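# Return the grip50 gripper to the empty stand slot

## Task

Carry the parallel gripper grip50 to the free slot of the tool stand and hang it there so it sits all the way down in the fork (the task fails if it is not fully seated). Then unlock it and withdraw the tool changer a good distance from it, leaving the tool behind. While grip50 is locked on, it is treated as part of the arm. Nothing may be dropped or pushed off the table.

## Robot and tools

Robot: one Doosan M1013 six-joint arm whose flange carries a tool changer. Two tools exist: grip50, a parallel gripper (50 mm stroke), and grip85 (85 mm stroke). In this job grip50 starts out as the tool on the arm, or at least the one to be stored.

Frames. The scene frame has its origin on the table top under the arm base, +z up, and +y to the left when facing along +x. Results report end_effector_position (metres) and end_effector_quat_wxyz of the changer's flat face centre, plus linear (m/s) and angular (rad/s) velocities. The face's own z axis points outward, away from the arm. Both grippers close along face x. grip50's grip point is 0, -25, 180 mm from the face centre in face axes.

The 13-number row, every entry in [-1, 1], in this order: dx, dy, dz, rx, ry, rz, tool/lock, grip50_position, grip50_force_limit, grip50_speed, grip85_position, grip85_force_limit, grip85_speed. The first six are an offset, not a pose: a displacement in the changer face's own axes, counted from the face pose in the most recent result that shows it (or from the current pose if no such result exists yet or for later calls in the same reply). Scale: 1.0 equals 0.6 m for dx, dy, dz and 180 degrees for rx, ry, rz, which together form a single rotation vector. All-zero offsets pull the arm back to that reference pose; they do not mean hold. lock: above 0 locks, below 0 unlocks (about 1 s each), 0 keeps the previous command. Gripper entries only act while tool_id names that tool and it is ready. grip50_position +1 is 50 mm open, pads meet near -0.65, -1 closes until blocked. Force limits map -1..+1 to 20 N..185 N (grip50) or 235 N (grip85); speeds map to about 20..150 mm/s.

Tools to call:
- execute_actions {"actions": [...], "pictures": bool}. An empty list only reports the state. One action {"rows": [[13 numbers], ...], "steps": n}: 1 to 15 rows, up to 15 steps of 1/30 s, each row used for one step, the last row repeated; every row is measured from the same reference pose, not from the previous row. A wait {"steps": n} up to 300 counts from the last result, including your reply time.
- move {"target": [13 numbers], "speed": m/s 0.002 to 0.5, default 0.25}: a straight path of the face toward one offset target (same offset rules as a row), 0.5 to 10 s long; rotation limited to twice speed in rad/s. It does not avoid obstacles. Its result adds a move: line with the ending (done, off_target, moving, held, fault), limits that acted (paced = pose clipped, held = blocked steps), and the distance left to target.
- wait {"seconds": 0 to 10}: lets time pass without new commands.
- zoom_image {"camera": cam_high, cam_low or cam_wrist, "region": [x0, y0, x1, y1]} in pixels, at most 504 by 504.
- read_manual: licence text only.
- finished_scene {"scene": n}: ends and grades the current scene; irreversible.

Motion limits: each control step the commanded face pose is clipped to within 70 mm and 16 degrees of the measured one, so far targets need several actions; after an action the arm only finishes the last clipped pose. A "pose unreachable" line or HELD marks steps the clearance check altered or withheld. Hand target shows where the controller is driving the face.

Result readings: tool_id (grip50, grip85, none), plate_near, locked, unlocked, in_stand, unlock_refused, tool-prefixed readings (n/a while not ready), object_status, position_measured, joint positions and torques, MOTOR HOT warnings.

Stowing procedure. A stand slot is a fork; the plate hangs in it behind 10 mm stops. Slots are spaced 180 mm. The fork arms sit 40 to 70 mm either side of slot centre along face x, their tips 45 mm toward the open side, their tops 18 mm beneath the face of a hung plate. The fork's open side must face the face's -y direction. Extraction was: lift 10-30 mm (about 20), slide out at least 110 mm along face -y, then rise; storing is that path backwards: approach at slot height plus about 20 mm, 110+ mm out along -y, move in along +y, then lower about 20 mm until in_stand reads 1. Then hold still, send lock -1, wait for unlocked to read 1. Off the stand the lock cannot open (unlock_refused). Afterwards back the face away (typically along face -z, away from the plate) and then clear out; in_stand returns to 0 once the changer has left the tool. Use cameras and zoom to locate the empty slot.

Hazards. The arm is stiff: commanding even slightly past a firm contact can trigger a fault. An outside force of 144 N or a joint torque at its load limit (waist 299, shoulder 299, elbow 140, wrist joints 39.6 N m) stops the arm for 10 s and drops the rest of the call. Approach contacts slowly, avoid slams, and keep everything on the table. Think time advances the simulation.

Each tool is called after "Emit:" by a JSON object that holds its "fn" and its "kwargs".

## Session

Emit:
{"fn": "execute_actions", "kwargs": {"actions": []}}

Scene clock: 0.00 s of 6000.00 s.
end_effector_position=(+1.0238, +0.3532, +0.3564) locked=0 unlocked=1 plate_near=0 in_stand=0 unlock_refused=0 tool_id=none grip50_position_measured=n/a grip50_object_status=n/a grip85_position_measured=n/a grip85_object_status=n/a end_effector_quat_wxyz=(-0.186, +0.974, -0.059, -0.117) end_effector_velocity=(+0.000, +0.000, +0.000) end_effector_angular_velocity=(+0.001, -0.001, +0.000)
Joint positions: [0.254 1.047 0.532 0.428 1.673 1.938]
Joint velocities: [ 0.     0.    -0.001  0.001 -0.    -0.   ]
Joint torques (N m, as the joint torque sensors report them, + toward a larger angle): no reading
Hand target: +1.024, +0.353, +0.356; -0.186, +0.974, -0.059, -0.117
camera_calibration (this result's frames):
cam_wrist: T_world_to_cam=[[0.958413, -0.0399835, -0.282571, -0.864221], [-0.0571818, -0.996962, -0.0528778, 0.486988], [-0.279598, 0.0668367, -0.957788, 0.653189], [0, 0, 0, 1]] pos_world=[1.03876, 0.407297, 0.407164]

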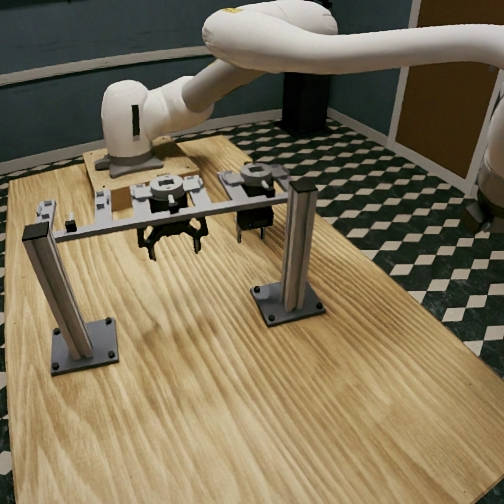

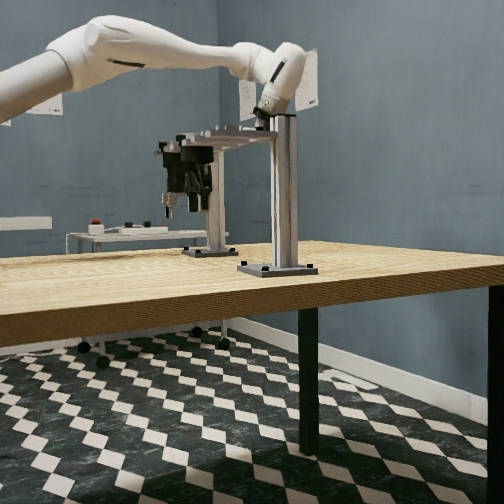

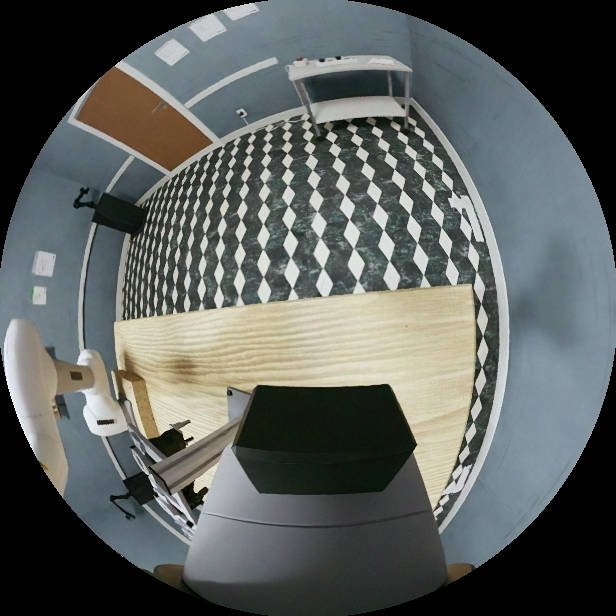

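Emit:
{"fn": "move", "kwargs": {"target": [-0.5305,0.3728,-0.1521,-0.1542,-0.0248,-0.4886,0,0,0,0,0,0,0], "speed": 0.3}}

Emit:
{"fn": "zoom_image", "kwargs": {"camera": "cam_wrist", "region": [220, 150, 420, 350]}}

Emit:
{"fn": "zoom_image", "kwargs": {"camera": "cam_wrist", "region": [60, 160, 260, 360]}}

Scene clock: 12.70 s of 6000.00 s.
end_effector_position=(+0.7004, +0.1349, +0.4415) locked=0 unlocked=1 plate_near=0 in_stand=0 unlock_refused=0 tool_id=none grip50_position_measured=n/a grip50_object_status=n/a grip85_position_measured=n/a grip85_object_status=n/a end_effector_quat_wxyz=(+0.000, +0.751, +0.660, -0.000) end_effector_velocity=(-0.000, -0.001, -0.000) end_effector_angular_velocity=(-0.002, +0.001, -0.000)
Joint positions: [0.168 0.297 1.614 0.001 1.223 0.27 ]
Joint velocities: [-0.001 -0.001  0.001 -0.002  0.    -0.001]
Joint torques (N m, as the joint torque sensors report them, + toward a larger angle): [  1.61 -78.15 -44.49   3.79  -0.02  -0.37]
Hand target: +0.700, +0.135, +0.442; +0.000, +0.751, +0.660, -0.000
Off the commanded pose: 0.001 m, 0 deg.
After step 90, 6.63 s passed at rest.
move: done
camera_calibration (this result's frames):
cam_wrist: T_world_to_cam=[[0.111783, 0.992779, -0.0435232, -0.190864], [0.944453, -0.0925165, 0.315356, -0.730754], [0.309052, -0.076357, -0.947975, 0.261597], [0, 0, 0, 1]] pos_world=[0.630651, 0.141854, 0.470127]

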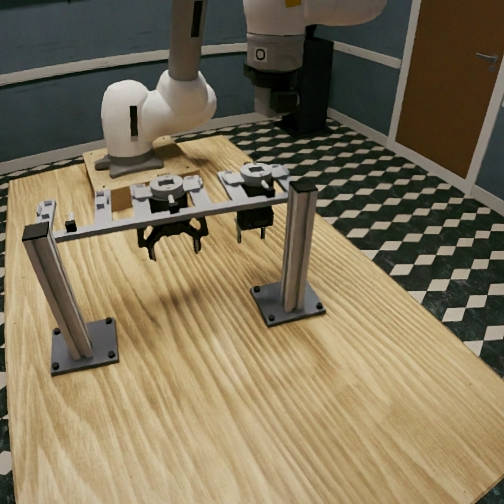

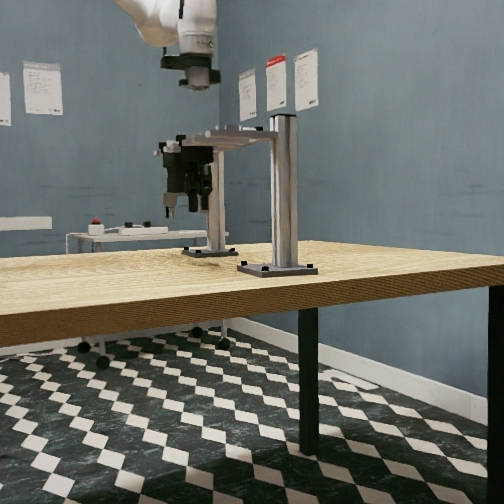

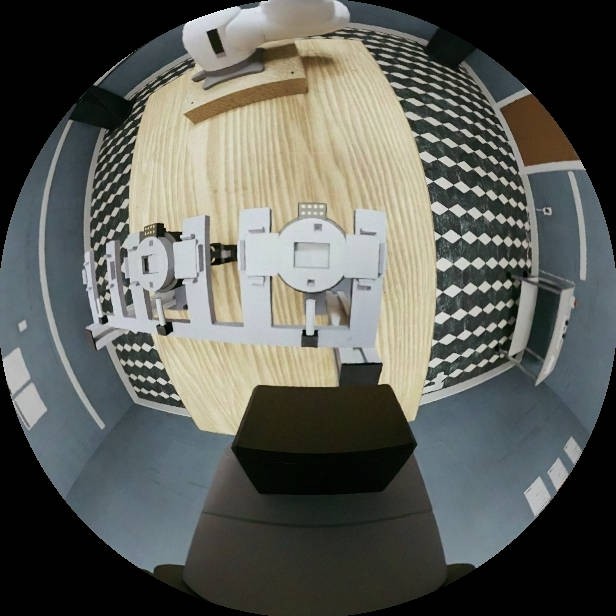

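Region (220, 150, 420, 350) of cam_wrist's 616x616 image, scaled by 2.520, with more detail than that image has.

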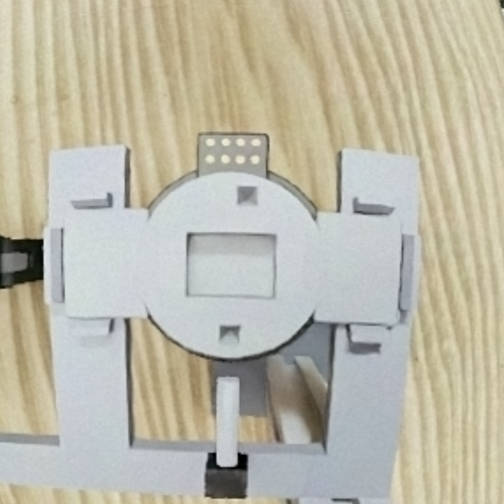

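Region (60, 160, 260, 360) of cam_wrist's 616x616 image, scaled by 2.520, with more detail than that image has.

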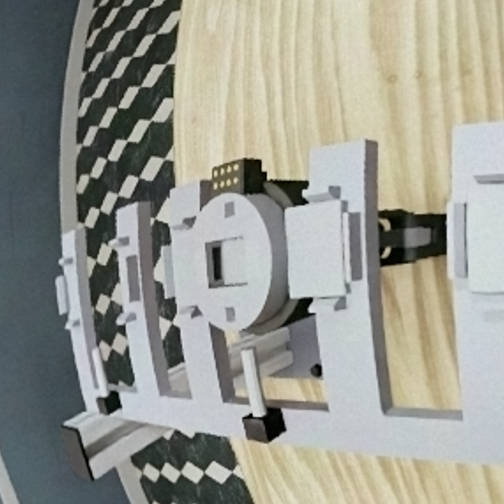

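Emit:
{"fn": "move", "kwargs": {"target": [-0.0059,-0.099,0.2058,0,0,0.002,0,0,0,0,0,0,0], "speed": 0.12}}

Emit:
{"fn": "zoom_image", "kwargs": {"camera": "cam_wrist", "region": [150, 270, 490, 450]}}

Emit:
{"fn": "zoom_image", "kwargs": {"camera": "cam_wrist", "region": [240, 310, 410, 410]}}

Emit:
{"fn": "zoom_image", "kwargs": {"camera": "cam_low", "region": [140, 100, 220, 160]}}

Scene clock: 27.83 s of 6000.00 s.
end_effector_position=(+0.6409, +0.1387, +0.3181) locked=0 unlocked=1 plate_near=0 in_stand=0 unlock_refused=0 tool_id=none grip50_position_measured=n/a grip50_object_status=n/a grip85_position_measured=n/a grip85_object_status=n/a end_effector_quat_wxyz=(+0.000, +0.753, +0.658, -0.000) end_effector_velocity=(+0.000, -0.000, -0.000) end_effector_angular_velocity=(-0.001, -0.001, +0.001)
Joint positions: [0.187 0.304 1.852 0.    0.978 0.295]
Joint velocities: [-0.     0.     0.    -0.001 -0.001 -0.001]
Joint torques (N m, as the joint torque sensors report them, + toward a larger angle): [  1.56 -71.19 -39.72   3.1   -0.08  -0.4 ]
Hand target: +0.641, +0.139, +0.318; +0.000, +0.753, +0.658, -0.000
Off the commanded pose: 0.000 m, 0 deg.
After step 90, 10.70 s passed at rest.
move: done
camera_calibration (this result's frames):
cam_wrist: T_world_to_cam=[[0.118261, 0.992021, -0.0436781, -0.19738], [0.943816, -0.0986271, 0.315411, -0.634058], [0.308586, -0.0785249, -0.94795, 0.163883], [0, 0, 0, 1]] pos_world=[0.571205, 0.146139, 0.346721]

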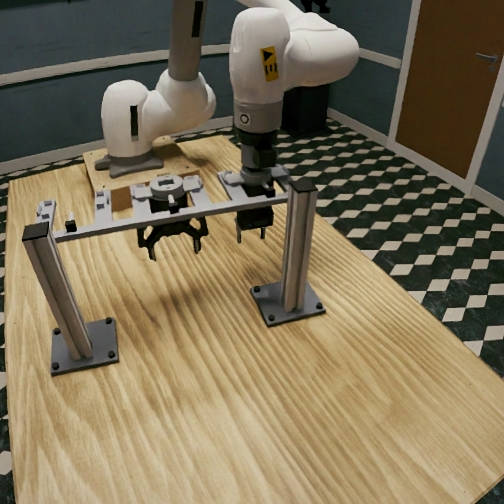

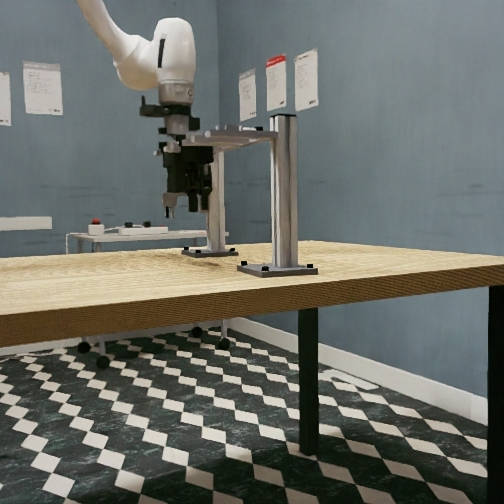

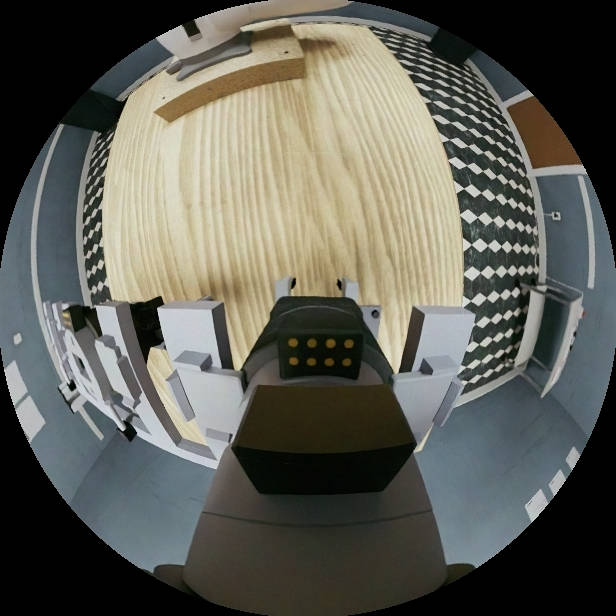

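Region (150, 270, 490, 450) of cam_wrist's 616x616 image, scaled by 1.482, with more detail than that image has; it fills the top 267 rows of this view, and the rest is white.

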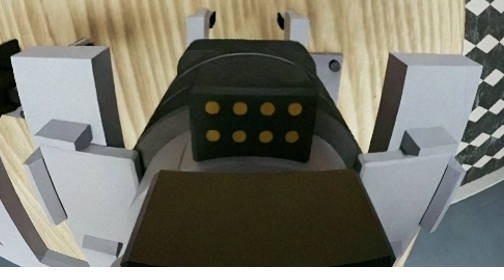

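Region (240, 310, 410, 410) of cam_wrist's 616x616 image, scaled by 2.965, with more detail than that image has; it fills the top 296 rows of this view, and the rest is white.

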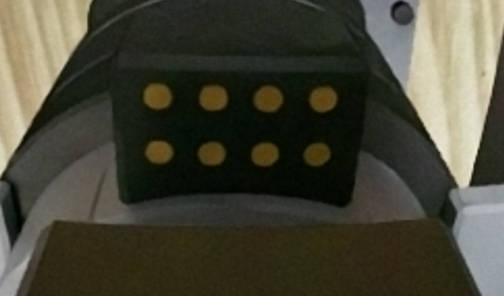

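Region (140, 100, 220, 160) of cam_low's 504x504 image, scaled by 6.300, with more detail than that image has; it fills the top 378 rows of this view, and the rest is white.

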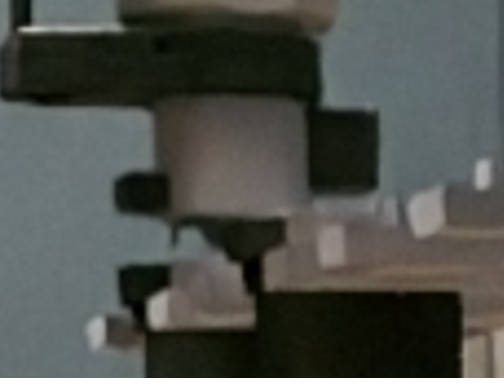

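Emit:
{"fn": "move", "kwargs": {"target": [-0.0008,0.0005,0.0235,0,0,0.0022,0,0,0,0,0,0,0], "speed": 0.012}}

Scene clock: 40.17 s of 6000.00 s.
end_effector_position=(+0.6411, +0.1382, +0.3040) locked=0 unlocked=1 plate_near=0 in_stand=1 unlock_refused=0 tool_id=none grip50_position_measured=n/a grip50_object_status=n/a grip85_position_measured=n/a grip85_object_status=n/a end_effector_quat_wxyz=(+0.000, +0.756, +0.655, -0.000) end_effector_velocity=(+0.000, -0.000, -0.000) end_effector_angular_velocity=(+0.001, -0.000, -0.002)
Joint positions: [0.186 0.318 1.863 0.    0.953 0.302]
Joint velocities: [-0.001  0.     0.     0.001 -0.     0.001]
Joint torques (N m, as the joint torque sensors report them, + toward a larger angle): [  0.93 -73.11 -38.51   3.32  -0.06  -0.39]
Hand target: +0.641, +0.138, +0.304; +0.000, +0.756, +0.655, -0.000
Off the commanded pose: 0.000 m, 0 deg.
After step 90, 7.93 s passed at rest.
move: done
camera_calibration (this result's frames):
cam_wrist: T_world_to_cam=[[0.125196, 0.991172, -0.0436249, -0.201833], [0.943108, -0.105244, 0.31539, -0.628481], [0.308015, -0.0806286, -0.947959, 0.151057], [0, 0, 0, 1]] pos_world=[0.571466, 0.146087, 0.332608]

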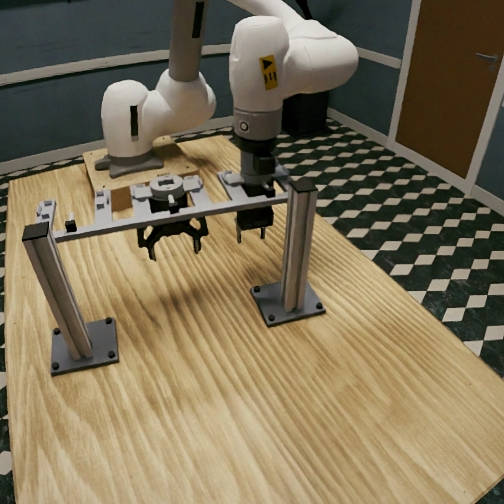

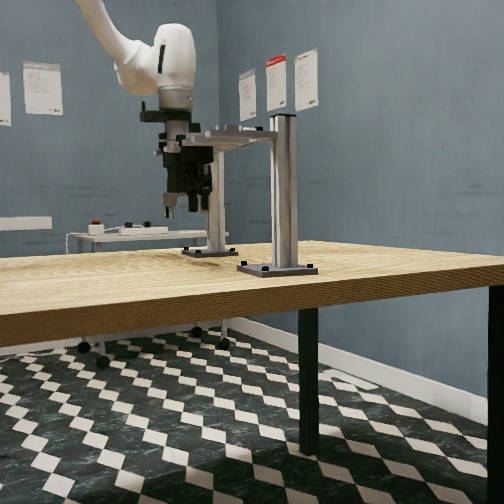

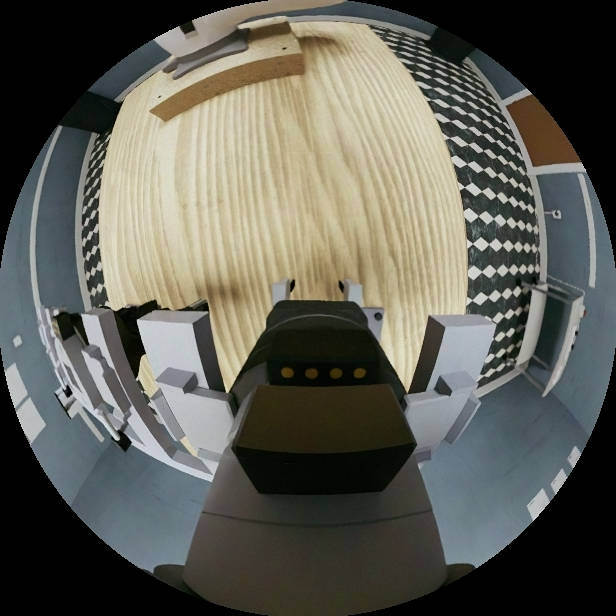

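Emit:
{"fn": "move", "kwargs": {"target": [0,0,0.0035,0,0,0,0,0,0,0,0,0,0], "speed": 0.005}}

Scene clock: 42.77 s of 6000.00 s.
end_effector_position=(+0.6411, +0.1382, +0.3019) locked=0 unlocked=1 plate_near=1 in_stand=1 unlock_refused=0 tool_id=none grip50_position_measured=n/a grip50_object_status=n/a grip85_position_measured=n/a grip85_object_status=n/a end_effector_quat_wxyz=(+0.000, +0.756, +0.655, -0.000) end_effector_velocity=(-0.001, +0.000, -0.001) end_effector_angular_velocity=(-0.000, +0.001, +0.000)
Joint positions: [0.186 0.32  1.865 0.    0.949 0.302]
Joint velocities: [ 0.     0.     0.001 -0.     0.     0.   ]
Joint torques (N m, as the joint torque sensors report them, + toward a larger angle): [  2.02 -73.04 -38.96   3.25  -0.29  -0.42]
Hand target: +0.641, +0.138, +0.302; +0.000, +0.756, +0.655, -0.000
Off the commanded pose: 0.000 m, 0 deg.
move: done
camera_calibration (this result's frames):
cam_wrist: T_world_to_cam=[[0.125147, 0.991175, -0.0437001, -0.201853], [0.943111, -0.105172, 0.315406, -0.627835], [0.308027, -0.0806861, -0.94795, 0.149061], [0, 0, 0, 1]] pos_world=[0.571464, 0.146068, 0.330504]

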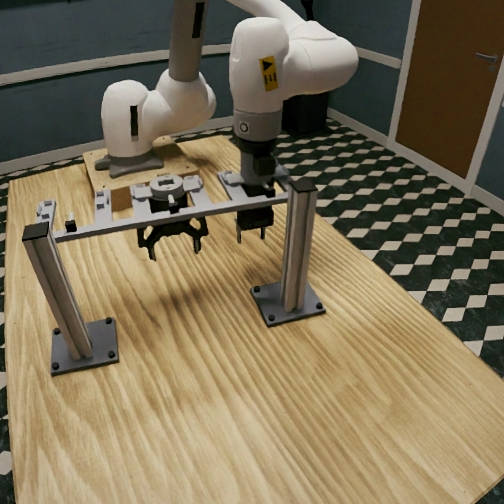

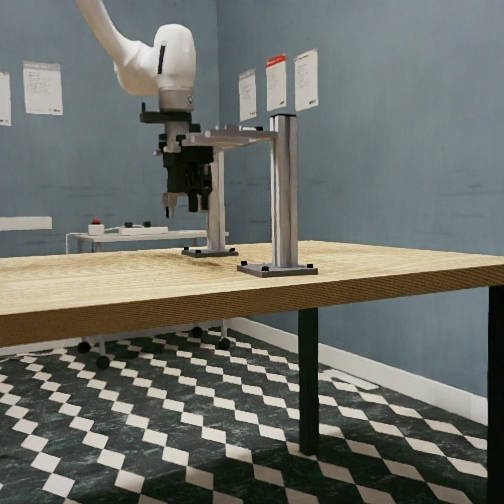

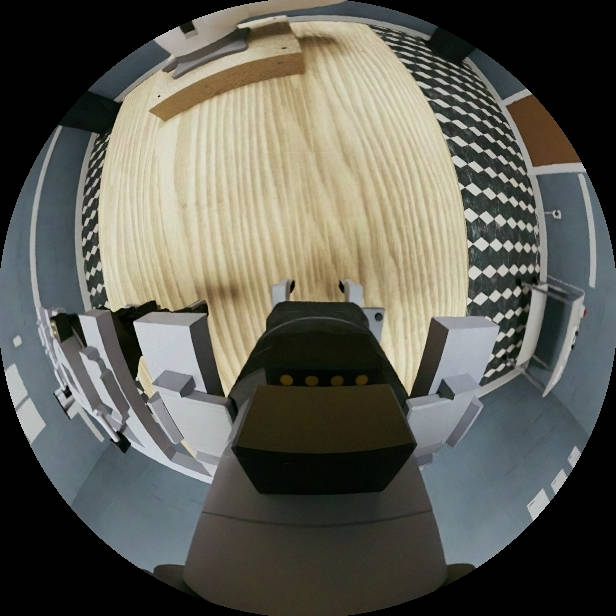

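Emit:
{"fn": "execute_actions", "kwargs": {"actions": [{"rows":[[0,0,0,0,0,0,1,1,0,0,0,0,0]],"steps":15}], "pictures": false}}

Emit:
{"fn": "execute_actions", "kwargs": {"actions": [{"steps":25}], "pictures": false}}

Scene clock: 45.40 s of 6000.00 s.
end_effector_position=(+0.6410, +0.1382, +0.3018) locked=0 unlocked=0 plate_near=1 in_stand=1 unlock_refused=0 tool_id=none grip50_position_measured=n/a grip50_object_status=n/a grip85_position_measured=n/a grip85_object_status=n/a end_effector_quat_wxyz=(+0.000, +0.756, +0.655, -0.000) end_effector_velocity=(-0.000, -0.000, -0.000) end_effector_angular_velocity=(+0.001, +0.000, -0.001)
Joint positions: [0.186 0.32  1.865 0.    0.949 0.302]
Joint velocities: [-0.001  0.     0.001  0.001 -0.    -0.   ]
Joint torques (N m, as the joint torque sensors report them, + toward a larger angle): [  1.08 -78.06 -42.48   3.03  -0.15  -0.43]
Hand target: +0.641, +0.138, +0.302; +0.000, +0.756, +0.655, -0.000
Off the commanded pose: 0.000 m, 0 deg.
Steps of this call (steps 1 to 64: nothing new was sent; steps 65 to 79: all 15 steps of this action). Readings (end_effector_position | what the end effector reports):
65: (+0.6411, +0.1382, +0.3019) | locked=0 unlocked=0 plate_near=1 in_stand=1 unlock_refused=0 tool_id=none grip50_position_measured=n/a grip50_object_status=n/a grip85_position_measured=n/a grip85_object_status=n/a
66: (+0.6411, +0.1382, +0.3019) | locked=0 unlocked=0 plate_near=1 in_stand=1 unlock_refused=0 tool_id=none grip50_position_measured=n/a grip50_object_status=n/a grip85_position_measured=n/a grip85_object_status=n/a
68: (+0.6411, +0.1382, +0.3019) | locked=0 unlocked=0 plate_near=1 in_stand=1 unlock_refused=0 tool_id=none grip50_position_measured=n/a grip50_object_status=n/a grip85_position_measured=n/a grip85_object_status=n/a
72: (+0.6411, +0.1382, +0.3019) | locked=0 unlocked=0 plate_near=1 in_stand=1 unlock_refused=0 tool_id=none grip50_position_measured=n/a grip50_object_status=n/a grip85_position_measured=n/a grip85_object_status=n/a
79: the state above

Scene clock: 46.23 s of 6000.00 s.
end_effector_position=(+0.6410, +0.1382, +0.3018) locked=1 unlocked=0 plate_near=1 in_stand=1 unlock_refused=0 tool_id=grip50 grip50_position_measured=n/a grip50_object_status=n/a grip85_position_measured=n/a grip85_object_status=n/a end_effector_quat_wxyz=(+0.000, +0.756, +0.655, -0.000) end_effector_velocity=(-0.001, +0.002, -0.000) end_effector_angular_velocity=(+0.002, +0.001, +0.001)
Joint positions: [0.186 0.32  1.865 0.    0.949 0.302]
Joint velocities: [ 0.002  0.     0.     0.002  0.    -0.   ]
Joint torques (N m, as the joint torque sensors report them, + toward a larger angle): [ -4.06 -82.37 -69.88  -0.43  -8.72  -3.06]
Hand target: +0.641, +0.138, +0.302; +0.000, +0.756, +0.655, -0.000
Off the commanded pose: 0.000 m, 0 deg.
Steps of this call (steps 1 to 25: nothing new was sent). Readings (end_effector_position | what the end effector reports):
1: (+0.6410, +0.1382, +0.3018) | locked=0 unlocked=0 plate_near=1 in_stand=1 unlock_refused=0 tool_id=none grip50_position_measured=n/a grip50_object_status=n/a grip85_position_measured=n/a grip85_object_status=n/a
2: (+0.6410, +0.1382, +0.3018) | locked=0 unlocked=0 plate_near=1 in_stand=1 unlock_refused=0 tool_id=none grip50_position_measured=n/a grip50_object_status=n/a grip85_position_measured=n/a grip85_object_status=n/a
4: (+0.6409, +0.1382, +0.3017) | locked=0 unlocked=0 plate_near=1 in_stand=1 unlock_refused=0 tool_id=none grip50_position_measured=n/a grip50_object_status=n/a grip85_position_measured=n/a grip85_object_status=n/a
8: (+0.6409, +0.1382, +0.3017) | locked=0 unlocked=0 plate_near=1 in_stand=1 unlock_refused=0 tool_id=none grip50_position_measured=n/a grip50_object_status=n/a grip85_position_measured=n/a grip85_object_status=n/a
25: the state above

Emit:
{"fn": "move", "kwargs": {"target": [0,0,-0.0333,0,0,0,0,1,0,0,0,0,0], "speed": 0.03}}

Emit:
{"fn": "zoom_image", "kwargs": {"camera": "cam_wrist", "region": [120, 270, 520, 470]}}

Emit:
{"fn": "move", "kwargs": {"target": [0,-0.22,0,0,0,0,0,1,0,0,0,0,0], "speed": 0.12}}

Emit:
{"fn": "move", "kwargs": {"target": [-0.6,0,0,0,0,0,0,1,0,0,0,0,0], "speed": 0.25}}

Scene clock: 49.73 s of 6000.00 s.
end_effector_position=(+0.6411, +0.1382, +0.3218) locked=1 unlocked=0 plate_near=1 in_stand=0 unlock_refused=0 tool_id=grip50 grip50_position_measured=3 grip50_object_status=3 grip85_position_measured=n/a grip85_object_status=n/a end_effector_quat_wxyz=(+0.000, +0.756, +0.655, -0.000) end_effector_velocity=(+0.001, -0.000, +0.000) end_effector_angular_velocity=(+0.001, -0.001, -0.002)
Joint positions: [0.186 0.301 1.849 0.    0.985 0.302]
Joint velocities: [-0.001 -0.    -0.001  0.001 -0.001  0.   ]
Joint torques (N m, as the joint torque sensors report them, + toward a larger angle): [  1.96 -82.5  -46.62   3.24  -0.04  -0.36]
Hand target: +0.641, +0.138, +0.322; +0.000, +0.756, +0.655, -0.000
Off the commanded pose: 0.000 m, 0 deg.
move: done
camera_calibration (this result's frames):
cam_wrist: T_world_to_cam=[[0.125254, 0.991164, -0.0436492, -0.201103], [0.943142, -0.105301, 0.315271, -0.63409], [0.307889, -0.0806561, -0.947997, 0.168071], [0, 0, 0, 1]] pos_world=[0.571478, 0.146112, 0.350463]

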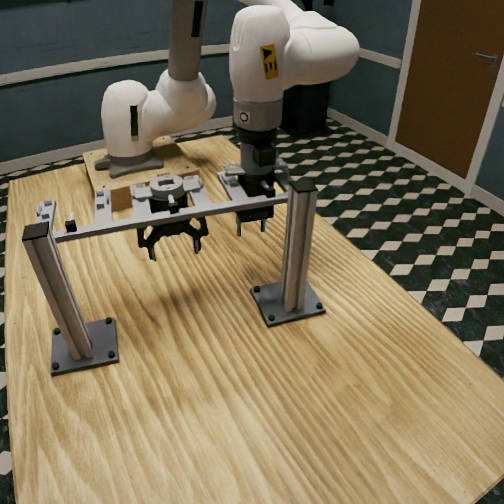

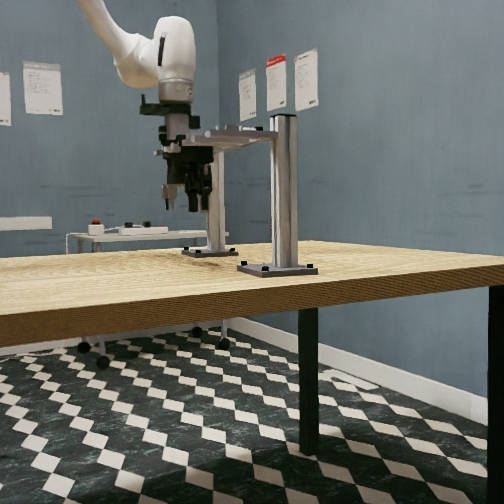

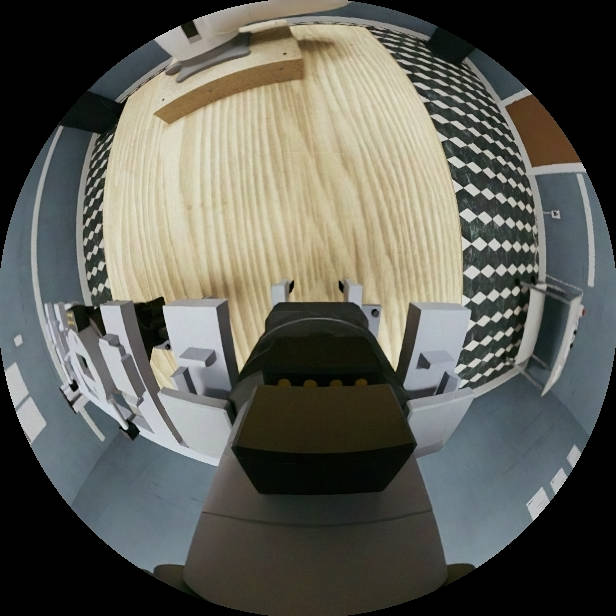

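Region (120, 270, 520, 470) of cam_wrist's 616x616 image, scaled by 1.260, with more detail than that image has.

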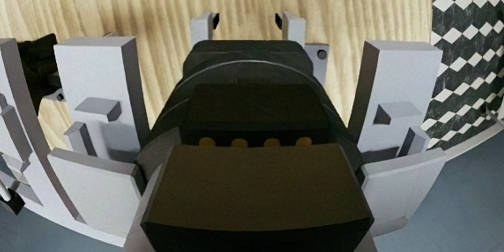

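Scene clock: 51.13 s of 6000.00 s.
end_effector_position=(+0.5105, +0.1569, +0.3221) locked=1 unlocked=0 plate_near=1 in_stand=0 unlock_refused=0 tool_id=grip50 grip50_position_measured=3 grip50_object_status=3 grip85_position_measured=n/a grip85_object_status=n/a end_effector_quat_wxyz=(+0.000, +0.756, +0.655, -0.000) end_effector_velocity=(-0.000, +0.000, +0.000) end_effector_angular_velocity=(+0.002, -0.000, -0.001)
Joint positions: [ 0.26   0.126  2.075 -0.     0.933  0.376]
Joint velocities: [-0.    -0.     0.     0.002 -0.001 -0.   ]
Joint torques (N m, as the joint torque sensors report them, + toward a larger angle): [  1.93 -61.96 -44.96   3.13   0.    -0.36]
Hand target: +0.510, +0.157, +0.322; +0.000, +0.756, +0.655, -0.000
Off the commanded pose: 0.000 m, 0 deg.
move: done
camera_calibration (this result's frames):
cam_wrist: T_world_to_cam=[[0.125335, 0.991159, -0.0435277, -0.203345], [0.943143, -0.10542, 0.315226, -0.508979], [0.30785, -0.0805618, -0.948018, 0.210063], [0, 0, 0, 1]] pos_world=[0.440859, 0.164813, 0.350736]

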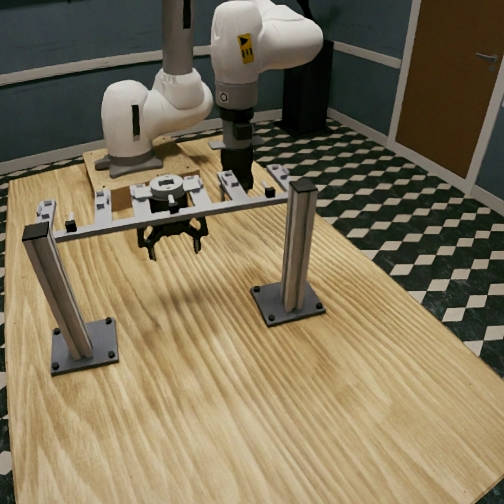

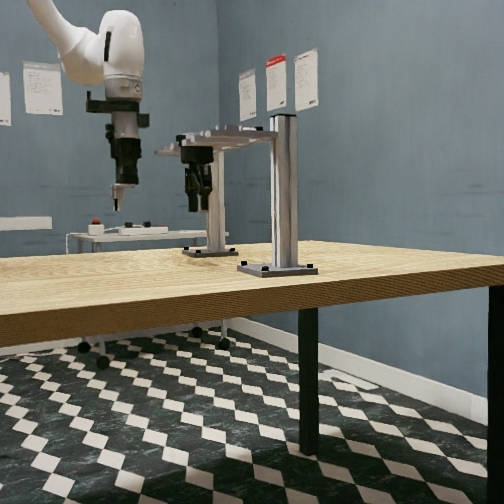

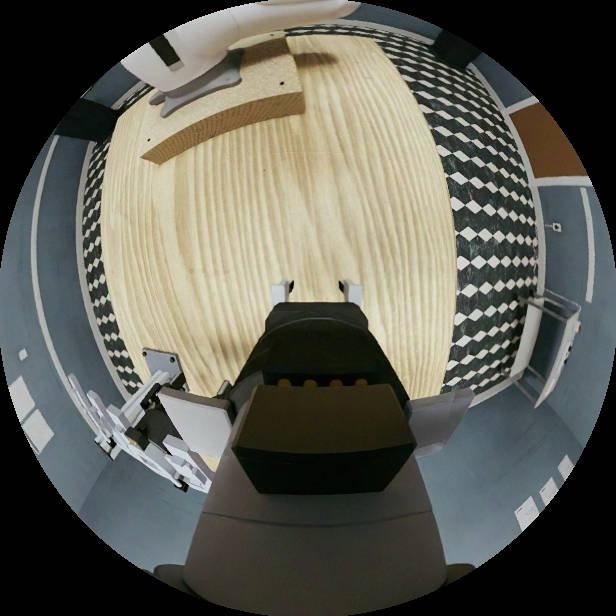

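Scene clock: 52.97 s of 6000.00 s.
end_effector_position=(+0.4597, -0.2001, +0.3230) locked=1 unlocked=0 plate_near=1 in_stand=0 unlock_refused=0 tool_id=grip50 grip50_position_measured=3 grip50_object_status=3 grip85_position_measured=n/a grip85_object_status=n/a end_effector_quat_wxyz=(+0.001, +0.756, +0.655, -0.001) end_effector_velocity=(-0.001, +0.001, -0.001) end_effector_angular_velocity=(+0.001, +0.004, +0.001)
Joint positions: [-0.456  0.078  2.13   0.004  0.927 -0.343]
Joint velocities: [ 0.     0.     0.002 -0.002  0.002  0.   ]
Joint torques (N m, as the joint torque sensors report them, + toward a larger angle): [  1.72 -54.44 -44.59   3.14  -0.02  -0.38]
Hand target: +0.460, -0.200, +0.323; +0.001, +0.756, +0.655, -0.001
Off the commanded pose: 0.001 m, 0 deg.
move: done
camera_calibration (this result's frames):
cam_wrist: T_world_to_cam=[[0.125277, 0.991098, -0.0450528, 0.157428], [0.94299, -0.104837, 0.315878, -0.499016], [0.308343, -0.0820564, -0.94773, 0.197129], [0, 0, 0, 1]] pos_world=[0.390062, -0.192166, 0.351546]

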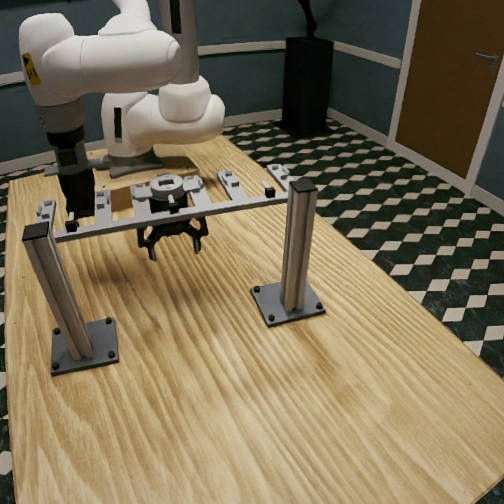

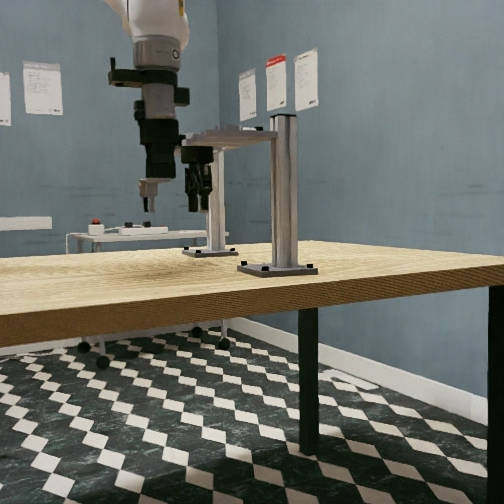

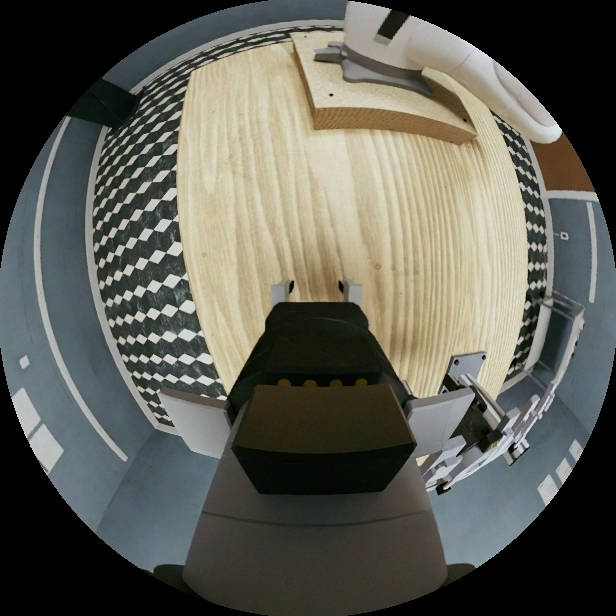

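Emit:
{"fn": "move", "kwargs": {"target": [0,0.21,0.002,0,0,0,0,1,0,0,0,0,0], "speed": 0.05}}

Emit:
{"fn": "zoom_image", "kwargs": {"camera": "cam_wrist", "region": [120, 270, 520, 470]}}

Scene clock: 59.40 s of 6000.00 s.
end_effector_position=(+0.5844, -0.2178, +0.3215) locked=1 unlocked=0 plate_near=1 in_stand=0 unlock_refused=0 tool_id=grip50 grip50_position_measured=3 grip50_object_status=3 grip85_position_measured=n/a grip85_object_status=n/a end_effector_quat_wxyz=(+0.001, +0.756, +0.655, -0.000) end_effector_velocity=(+0.000, +0.000, +0.000) end_effector_angular_velocity=(-0.001, +0.001, +0.002)
Joint positions: [-0.388  0.258  1.911  0.004  0.966 -0.275]
Joint velocities: [ 0.001 -0.    -0.    -0.002  0.     0.   ]
Joint torques (N m, as the joint torque sensors report them, + toward a larger angle): [  1.68 -77.22 -45.74   3.15  -0.06  -0.38]
Hand target: +0.584, -0.218, +0.321; +0.001, +0.756, +0.655, -0.000
Off the commanded pose: 0.000 m, 0 deg.
After step 90, 0.63 s passed at rest.
move: done
camera_calibration (this result's frames):
cam_wrist: T_world_to_cam=[[0.125236, 0.991113, -0.0448539, 0.159244], [0.942998, -0.104862, 0.315846, -0.618016], [0.308335, -0.0818524, -0.94775, 0.155895], [0, 0, 0, 1]] pos_world=[0.514777, -0.209874, 0.35009]

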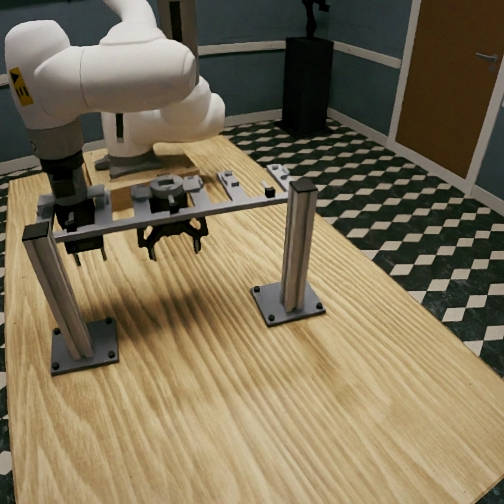

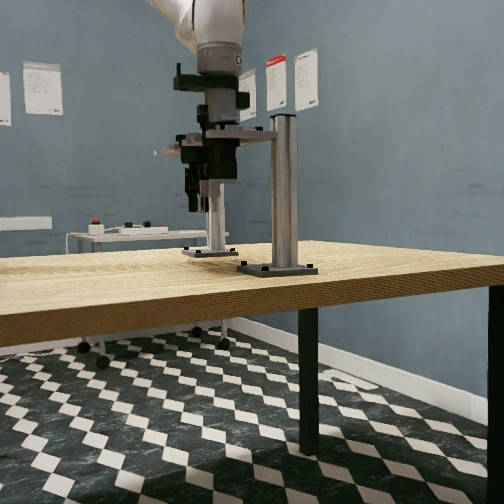

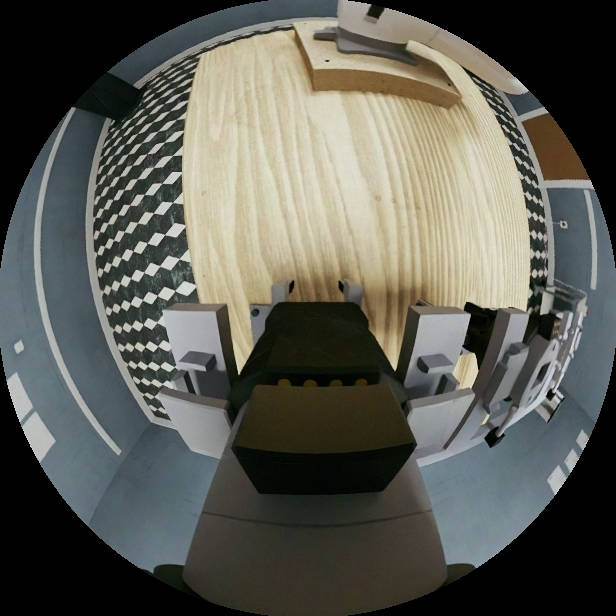

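Region (120, 270, 520, 470) of cam_wrist's 616x616 image, scaled by 1.260, with more detail than that image has.

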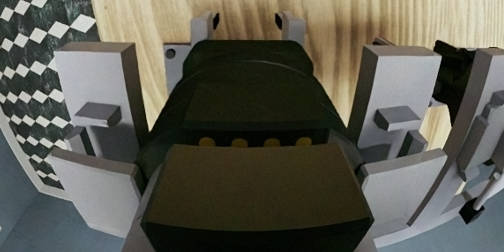

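Emit:
{"fn": "move", "kwargs": {"target": [-0.0008,0.0022,0,0,0,0.003,0,1,0,0,0,0,0], "speed": 0.02}}

Emit:
{"fn": "move", "kwargs": {"target": [0,0,0.017,0,0,0,0,1,0,0,0,0,0], "speed": 0.02}}

Emit:
{"fn": "move", "kwargs": {"target": [0,0,0.009,0,0,0,0,1,0,0,0,0,0], "speed": 0.005}}

Scene clock: 66.33 s of 6000.00 s.
end_effector_position=(+0.5857, -0.2185, +0.3215) locked=1 unlocked=0 plate_near=1 in_stand=0 unlock_refused=0 tool_id=grip50 grip50_position_measured=3 grip50_object_status=3 grip85_position_measured=n/a grip85_object_status=n/a end_effector_quat_wxyz=(+0.001, +0.759, +0.651, -0.000) end_effector_velocity=(-0.000, -0.000, +0.000) end_effector_angular_velocity=(-0.000, +0.000, +0.000)
Joint positions: [-0.388  0.26   1.909  0.004  0.967 -0.265]
Joint velocities: [-0. -0.  0. -0.  0. -0.]
Joint torques (N m, as the joint torque sensors report them, + toward a larger angle): [  1.51 -77.01 -45.78   3.22  -0.08  -0.4 ]
Hand target: +0.586, -0.218, +0.321; +0.001, +0.759, +0.651, -0.000
Off the commanded pose: 0.000 m, 0 deg.
After step 90, 3.23 s passed at rest.
move: done
camera_calibration (this result's frames):
cam_wrist: T_world_to_cam=[[0.134557, 0.989891, -0.0448459, 0.154007], [0.941964, -0.113732, 0.315862, -0.620591], [0.307568, -0.0847446, -0.947745, 0.155273], [0, 0, 0, 1]] pos_world=[0.516095, -0.209873, 0.350087]

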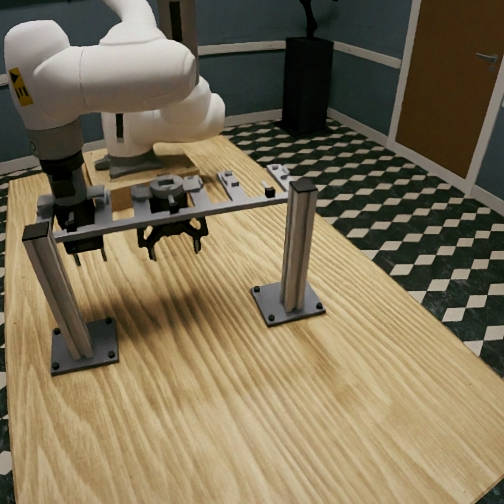

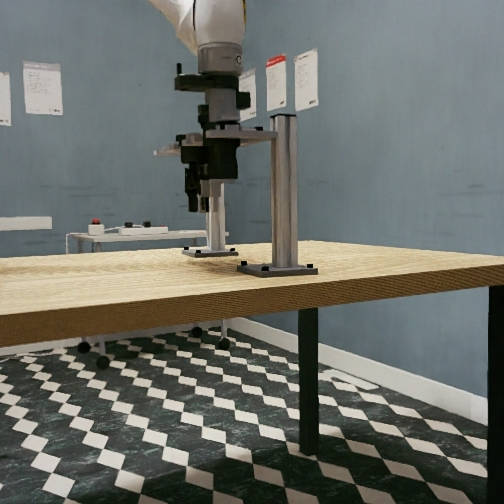

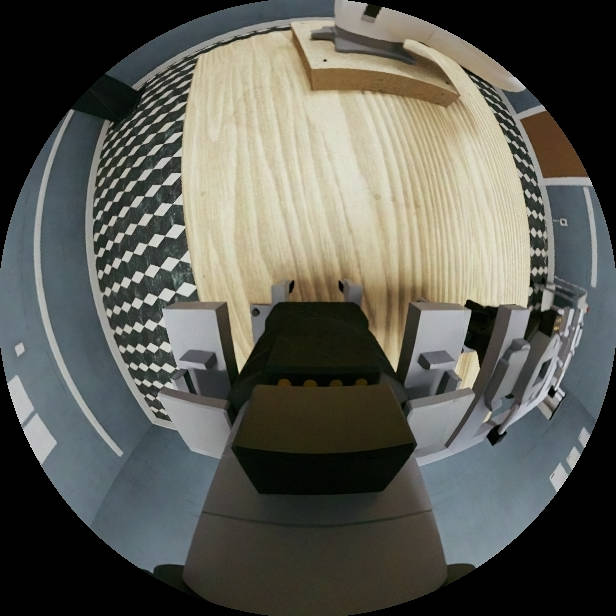

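Scene clock: 67.07 s of 6000.00 s.
end_effector_position=(+0.5856, -0.2185, +0.3113) locked=1 unlocked=0 plate_near=1 in_stand=0 unlock_refused=0 tool_id=grip50 grip50_position_measured=3 grip50_object_status=3 grip85_position_measured=n/a grip85_object_status=n/a end_effector_quat_wxyz=(+0.001, +0.759, +0.651, -0.000) end_effector_velocity=(-0.000, +0.000, -0.000) end_effector_angular_velocity=(+0.002, +0.001, -0.001)
Joint positions: [-0.388  0.27   1.917  0.004  0.948 -0.265]
Joint velocities: [-0.    -0.     0.     0.002  0.001 -0.   ]
Joint torques (N m, as the joint torque sensors report them, + toward a larger angle): [  2.32 -78.02 -45.58   3.1   -0.01  -0.38]
Hand target: +0.586, -0.218, +0.311; +0.001, +0.759, +0.651, -0.000
Off the commanded pose: 0.000 m, 0 deg.
move: done
camera_calibration (this result's frames):
cam_wrist: T_world_to_cam=[[0.134619, 0.989881, -0.0448805, 0.153576], [0.941969, -0.113784, 0.31583, -0.617341], [0.307527, -0.0847927, -0.947754, 0.145612], [0, 0, 0, 1]] pos_world=[0.516062, -0.209918, 0.339872]

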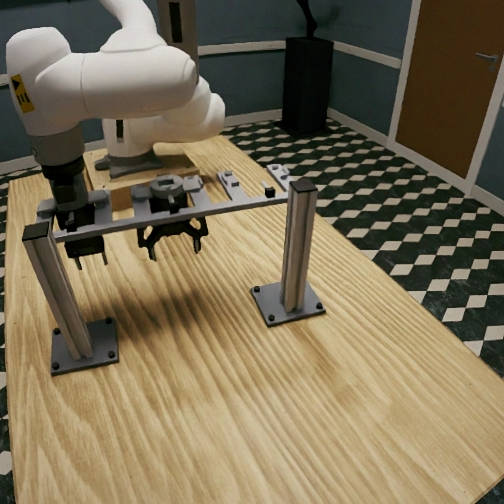

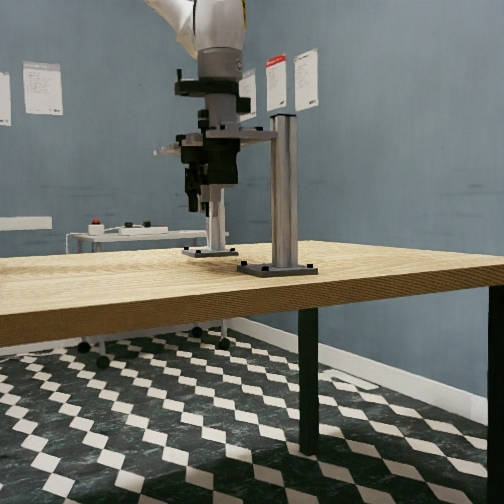

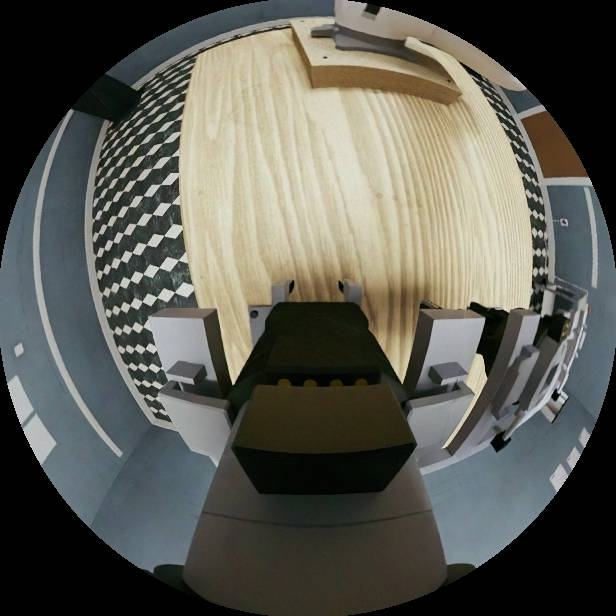

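Scene clock: 68.37 s of 6000.00 s.
end_effector_position=(+0.5856, -0.2185, +0.3059) locked=1 unlocked=0 plate_near=1 in_stand=0 unlock_refused=0 tool_id=grip50 grip50_position_measured=3 grip50_object_status=3 grip85_position_measured=n/a grip85_object_status=n/a end_effector_quat_wxyz=(+0.001, +0.759, +0.651, -0.000) end_effector_velocity=(+0.000, -0.001, +0.001) end_effector_angular_velocity=(-0.001, -0.001, -0.002)
Joint positions: [-0.388  0.275  1.922  0.004  0.938 -0.265]
Joint velocities: [-0.001  0.    -0.001 -0.    -0.     0.001]
Joint torques (N m, as the joint torque sensors report them, + toward a larger angle): [  1.32 -77.86 -44.85   3.17  -0.08  -0.38]
Hand target: +0.586, -0.219, +0.306; +0.001, +0.759, +0.651, -0.000
Off the commanded pose: 0.000 m, 0 deg.
move: done
camera_calibration (this result's frames):
cam_wrist: T_world_to_cam=[[0.134649, 0.989876, -0.0449003, 0.153348], [0.94197, -0.113808, 0.315815, -0.615621], [0.307508, -0.084819, -0.947758, 0.140497], [0, 0, 0, 1]] pos_world=[0.516045, -0.209941, 0.334465]

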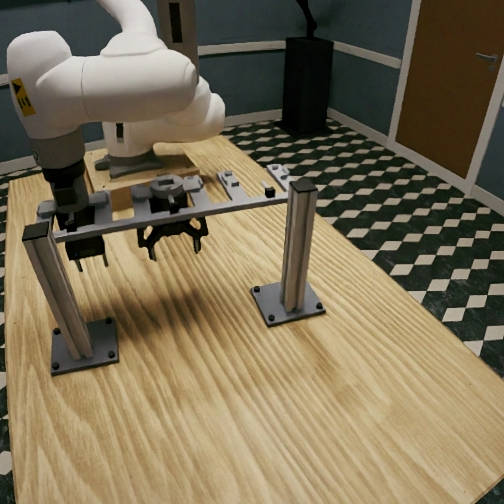

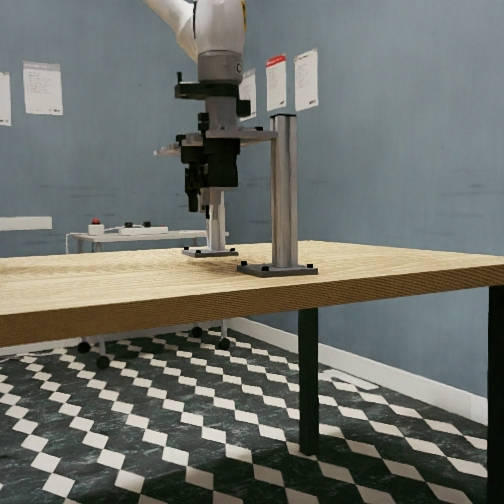

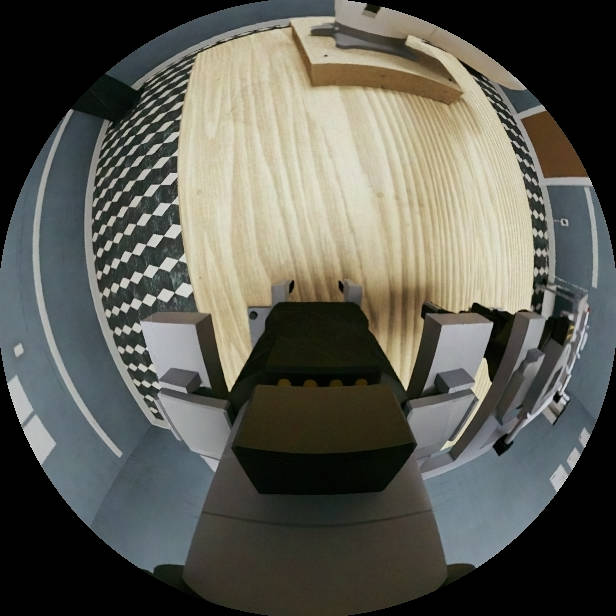

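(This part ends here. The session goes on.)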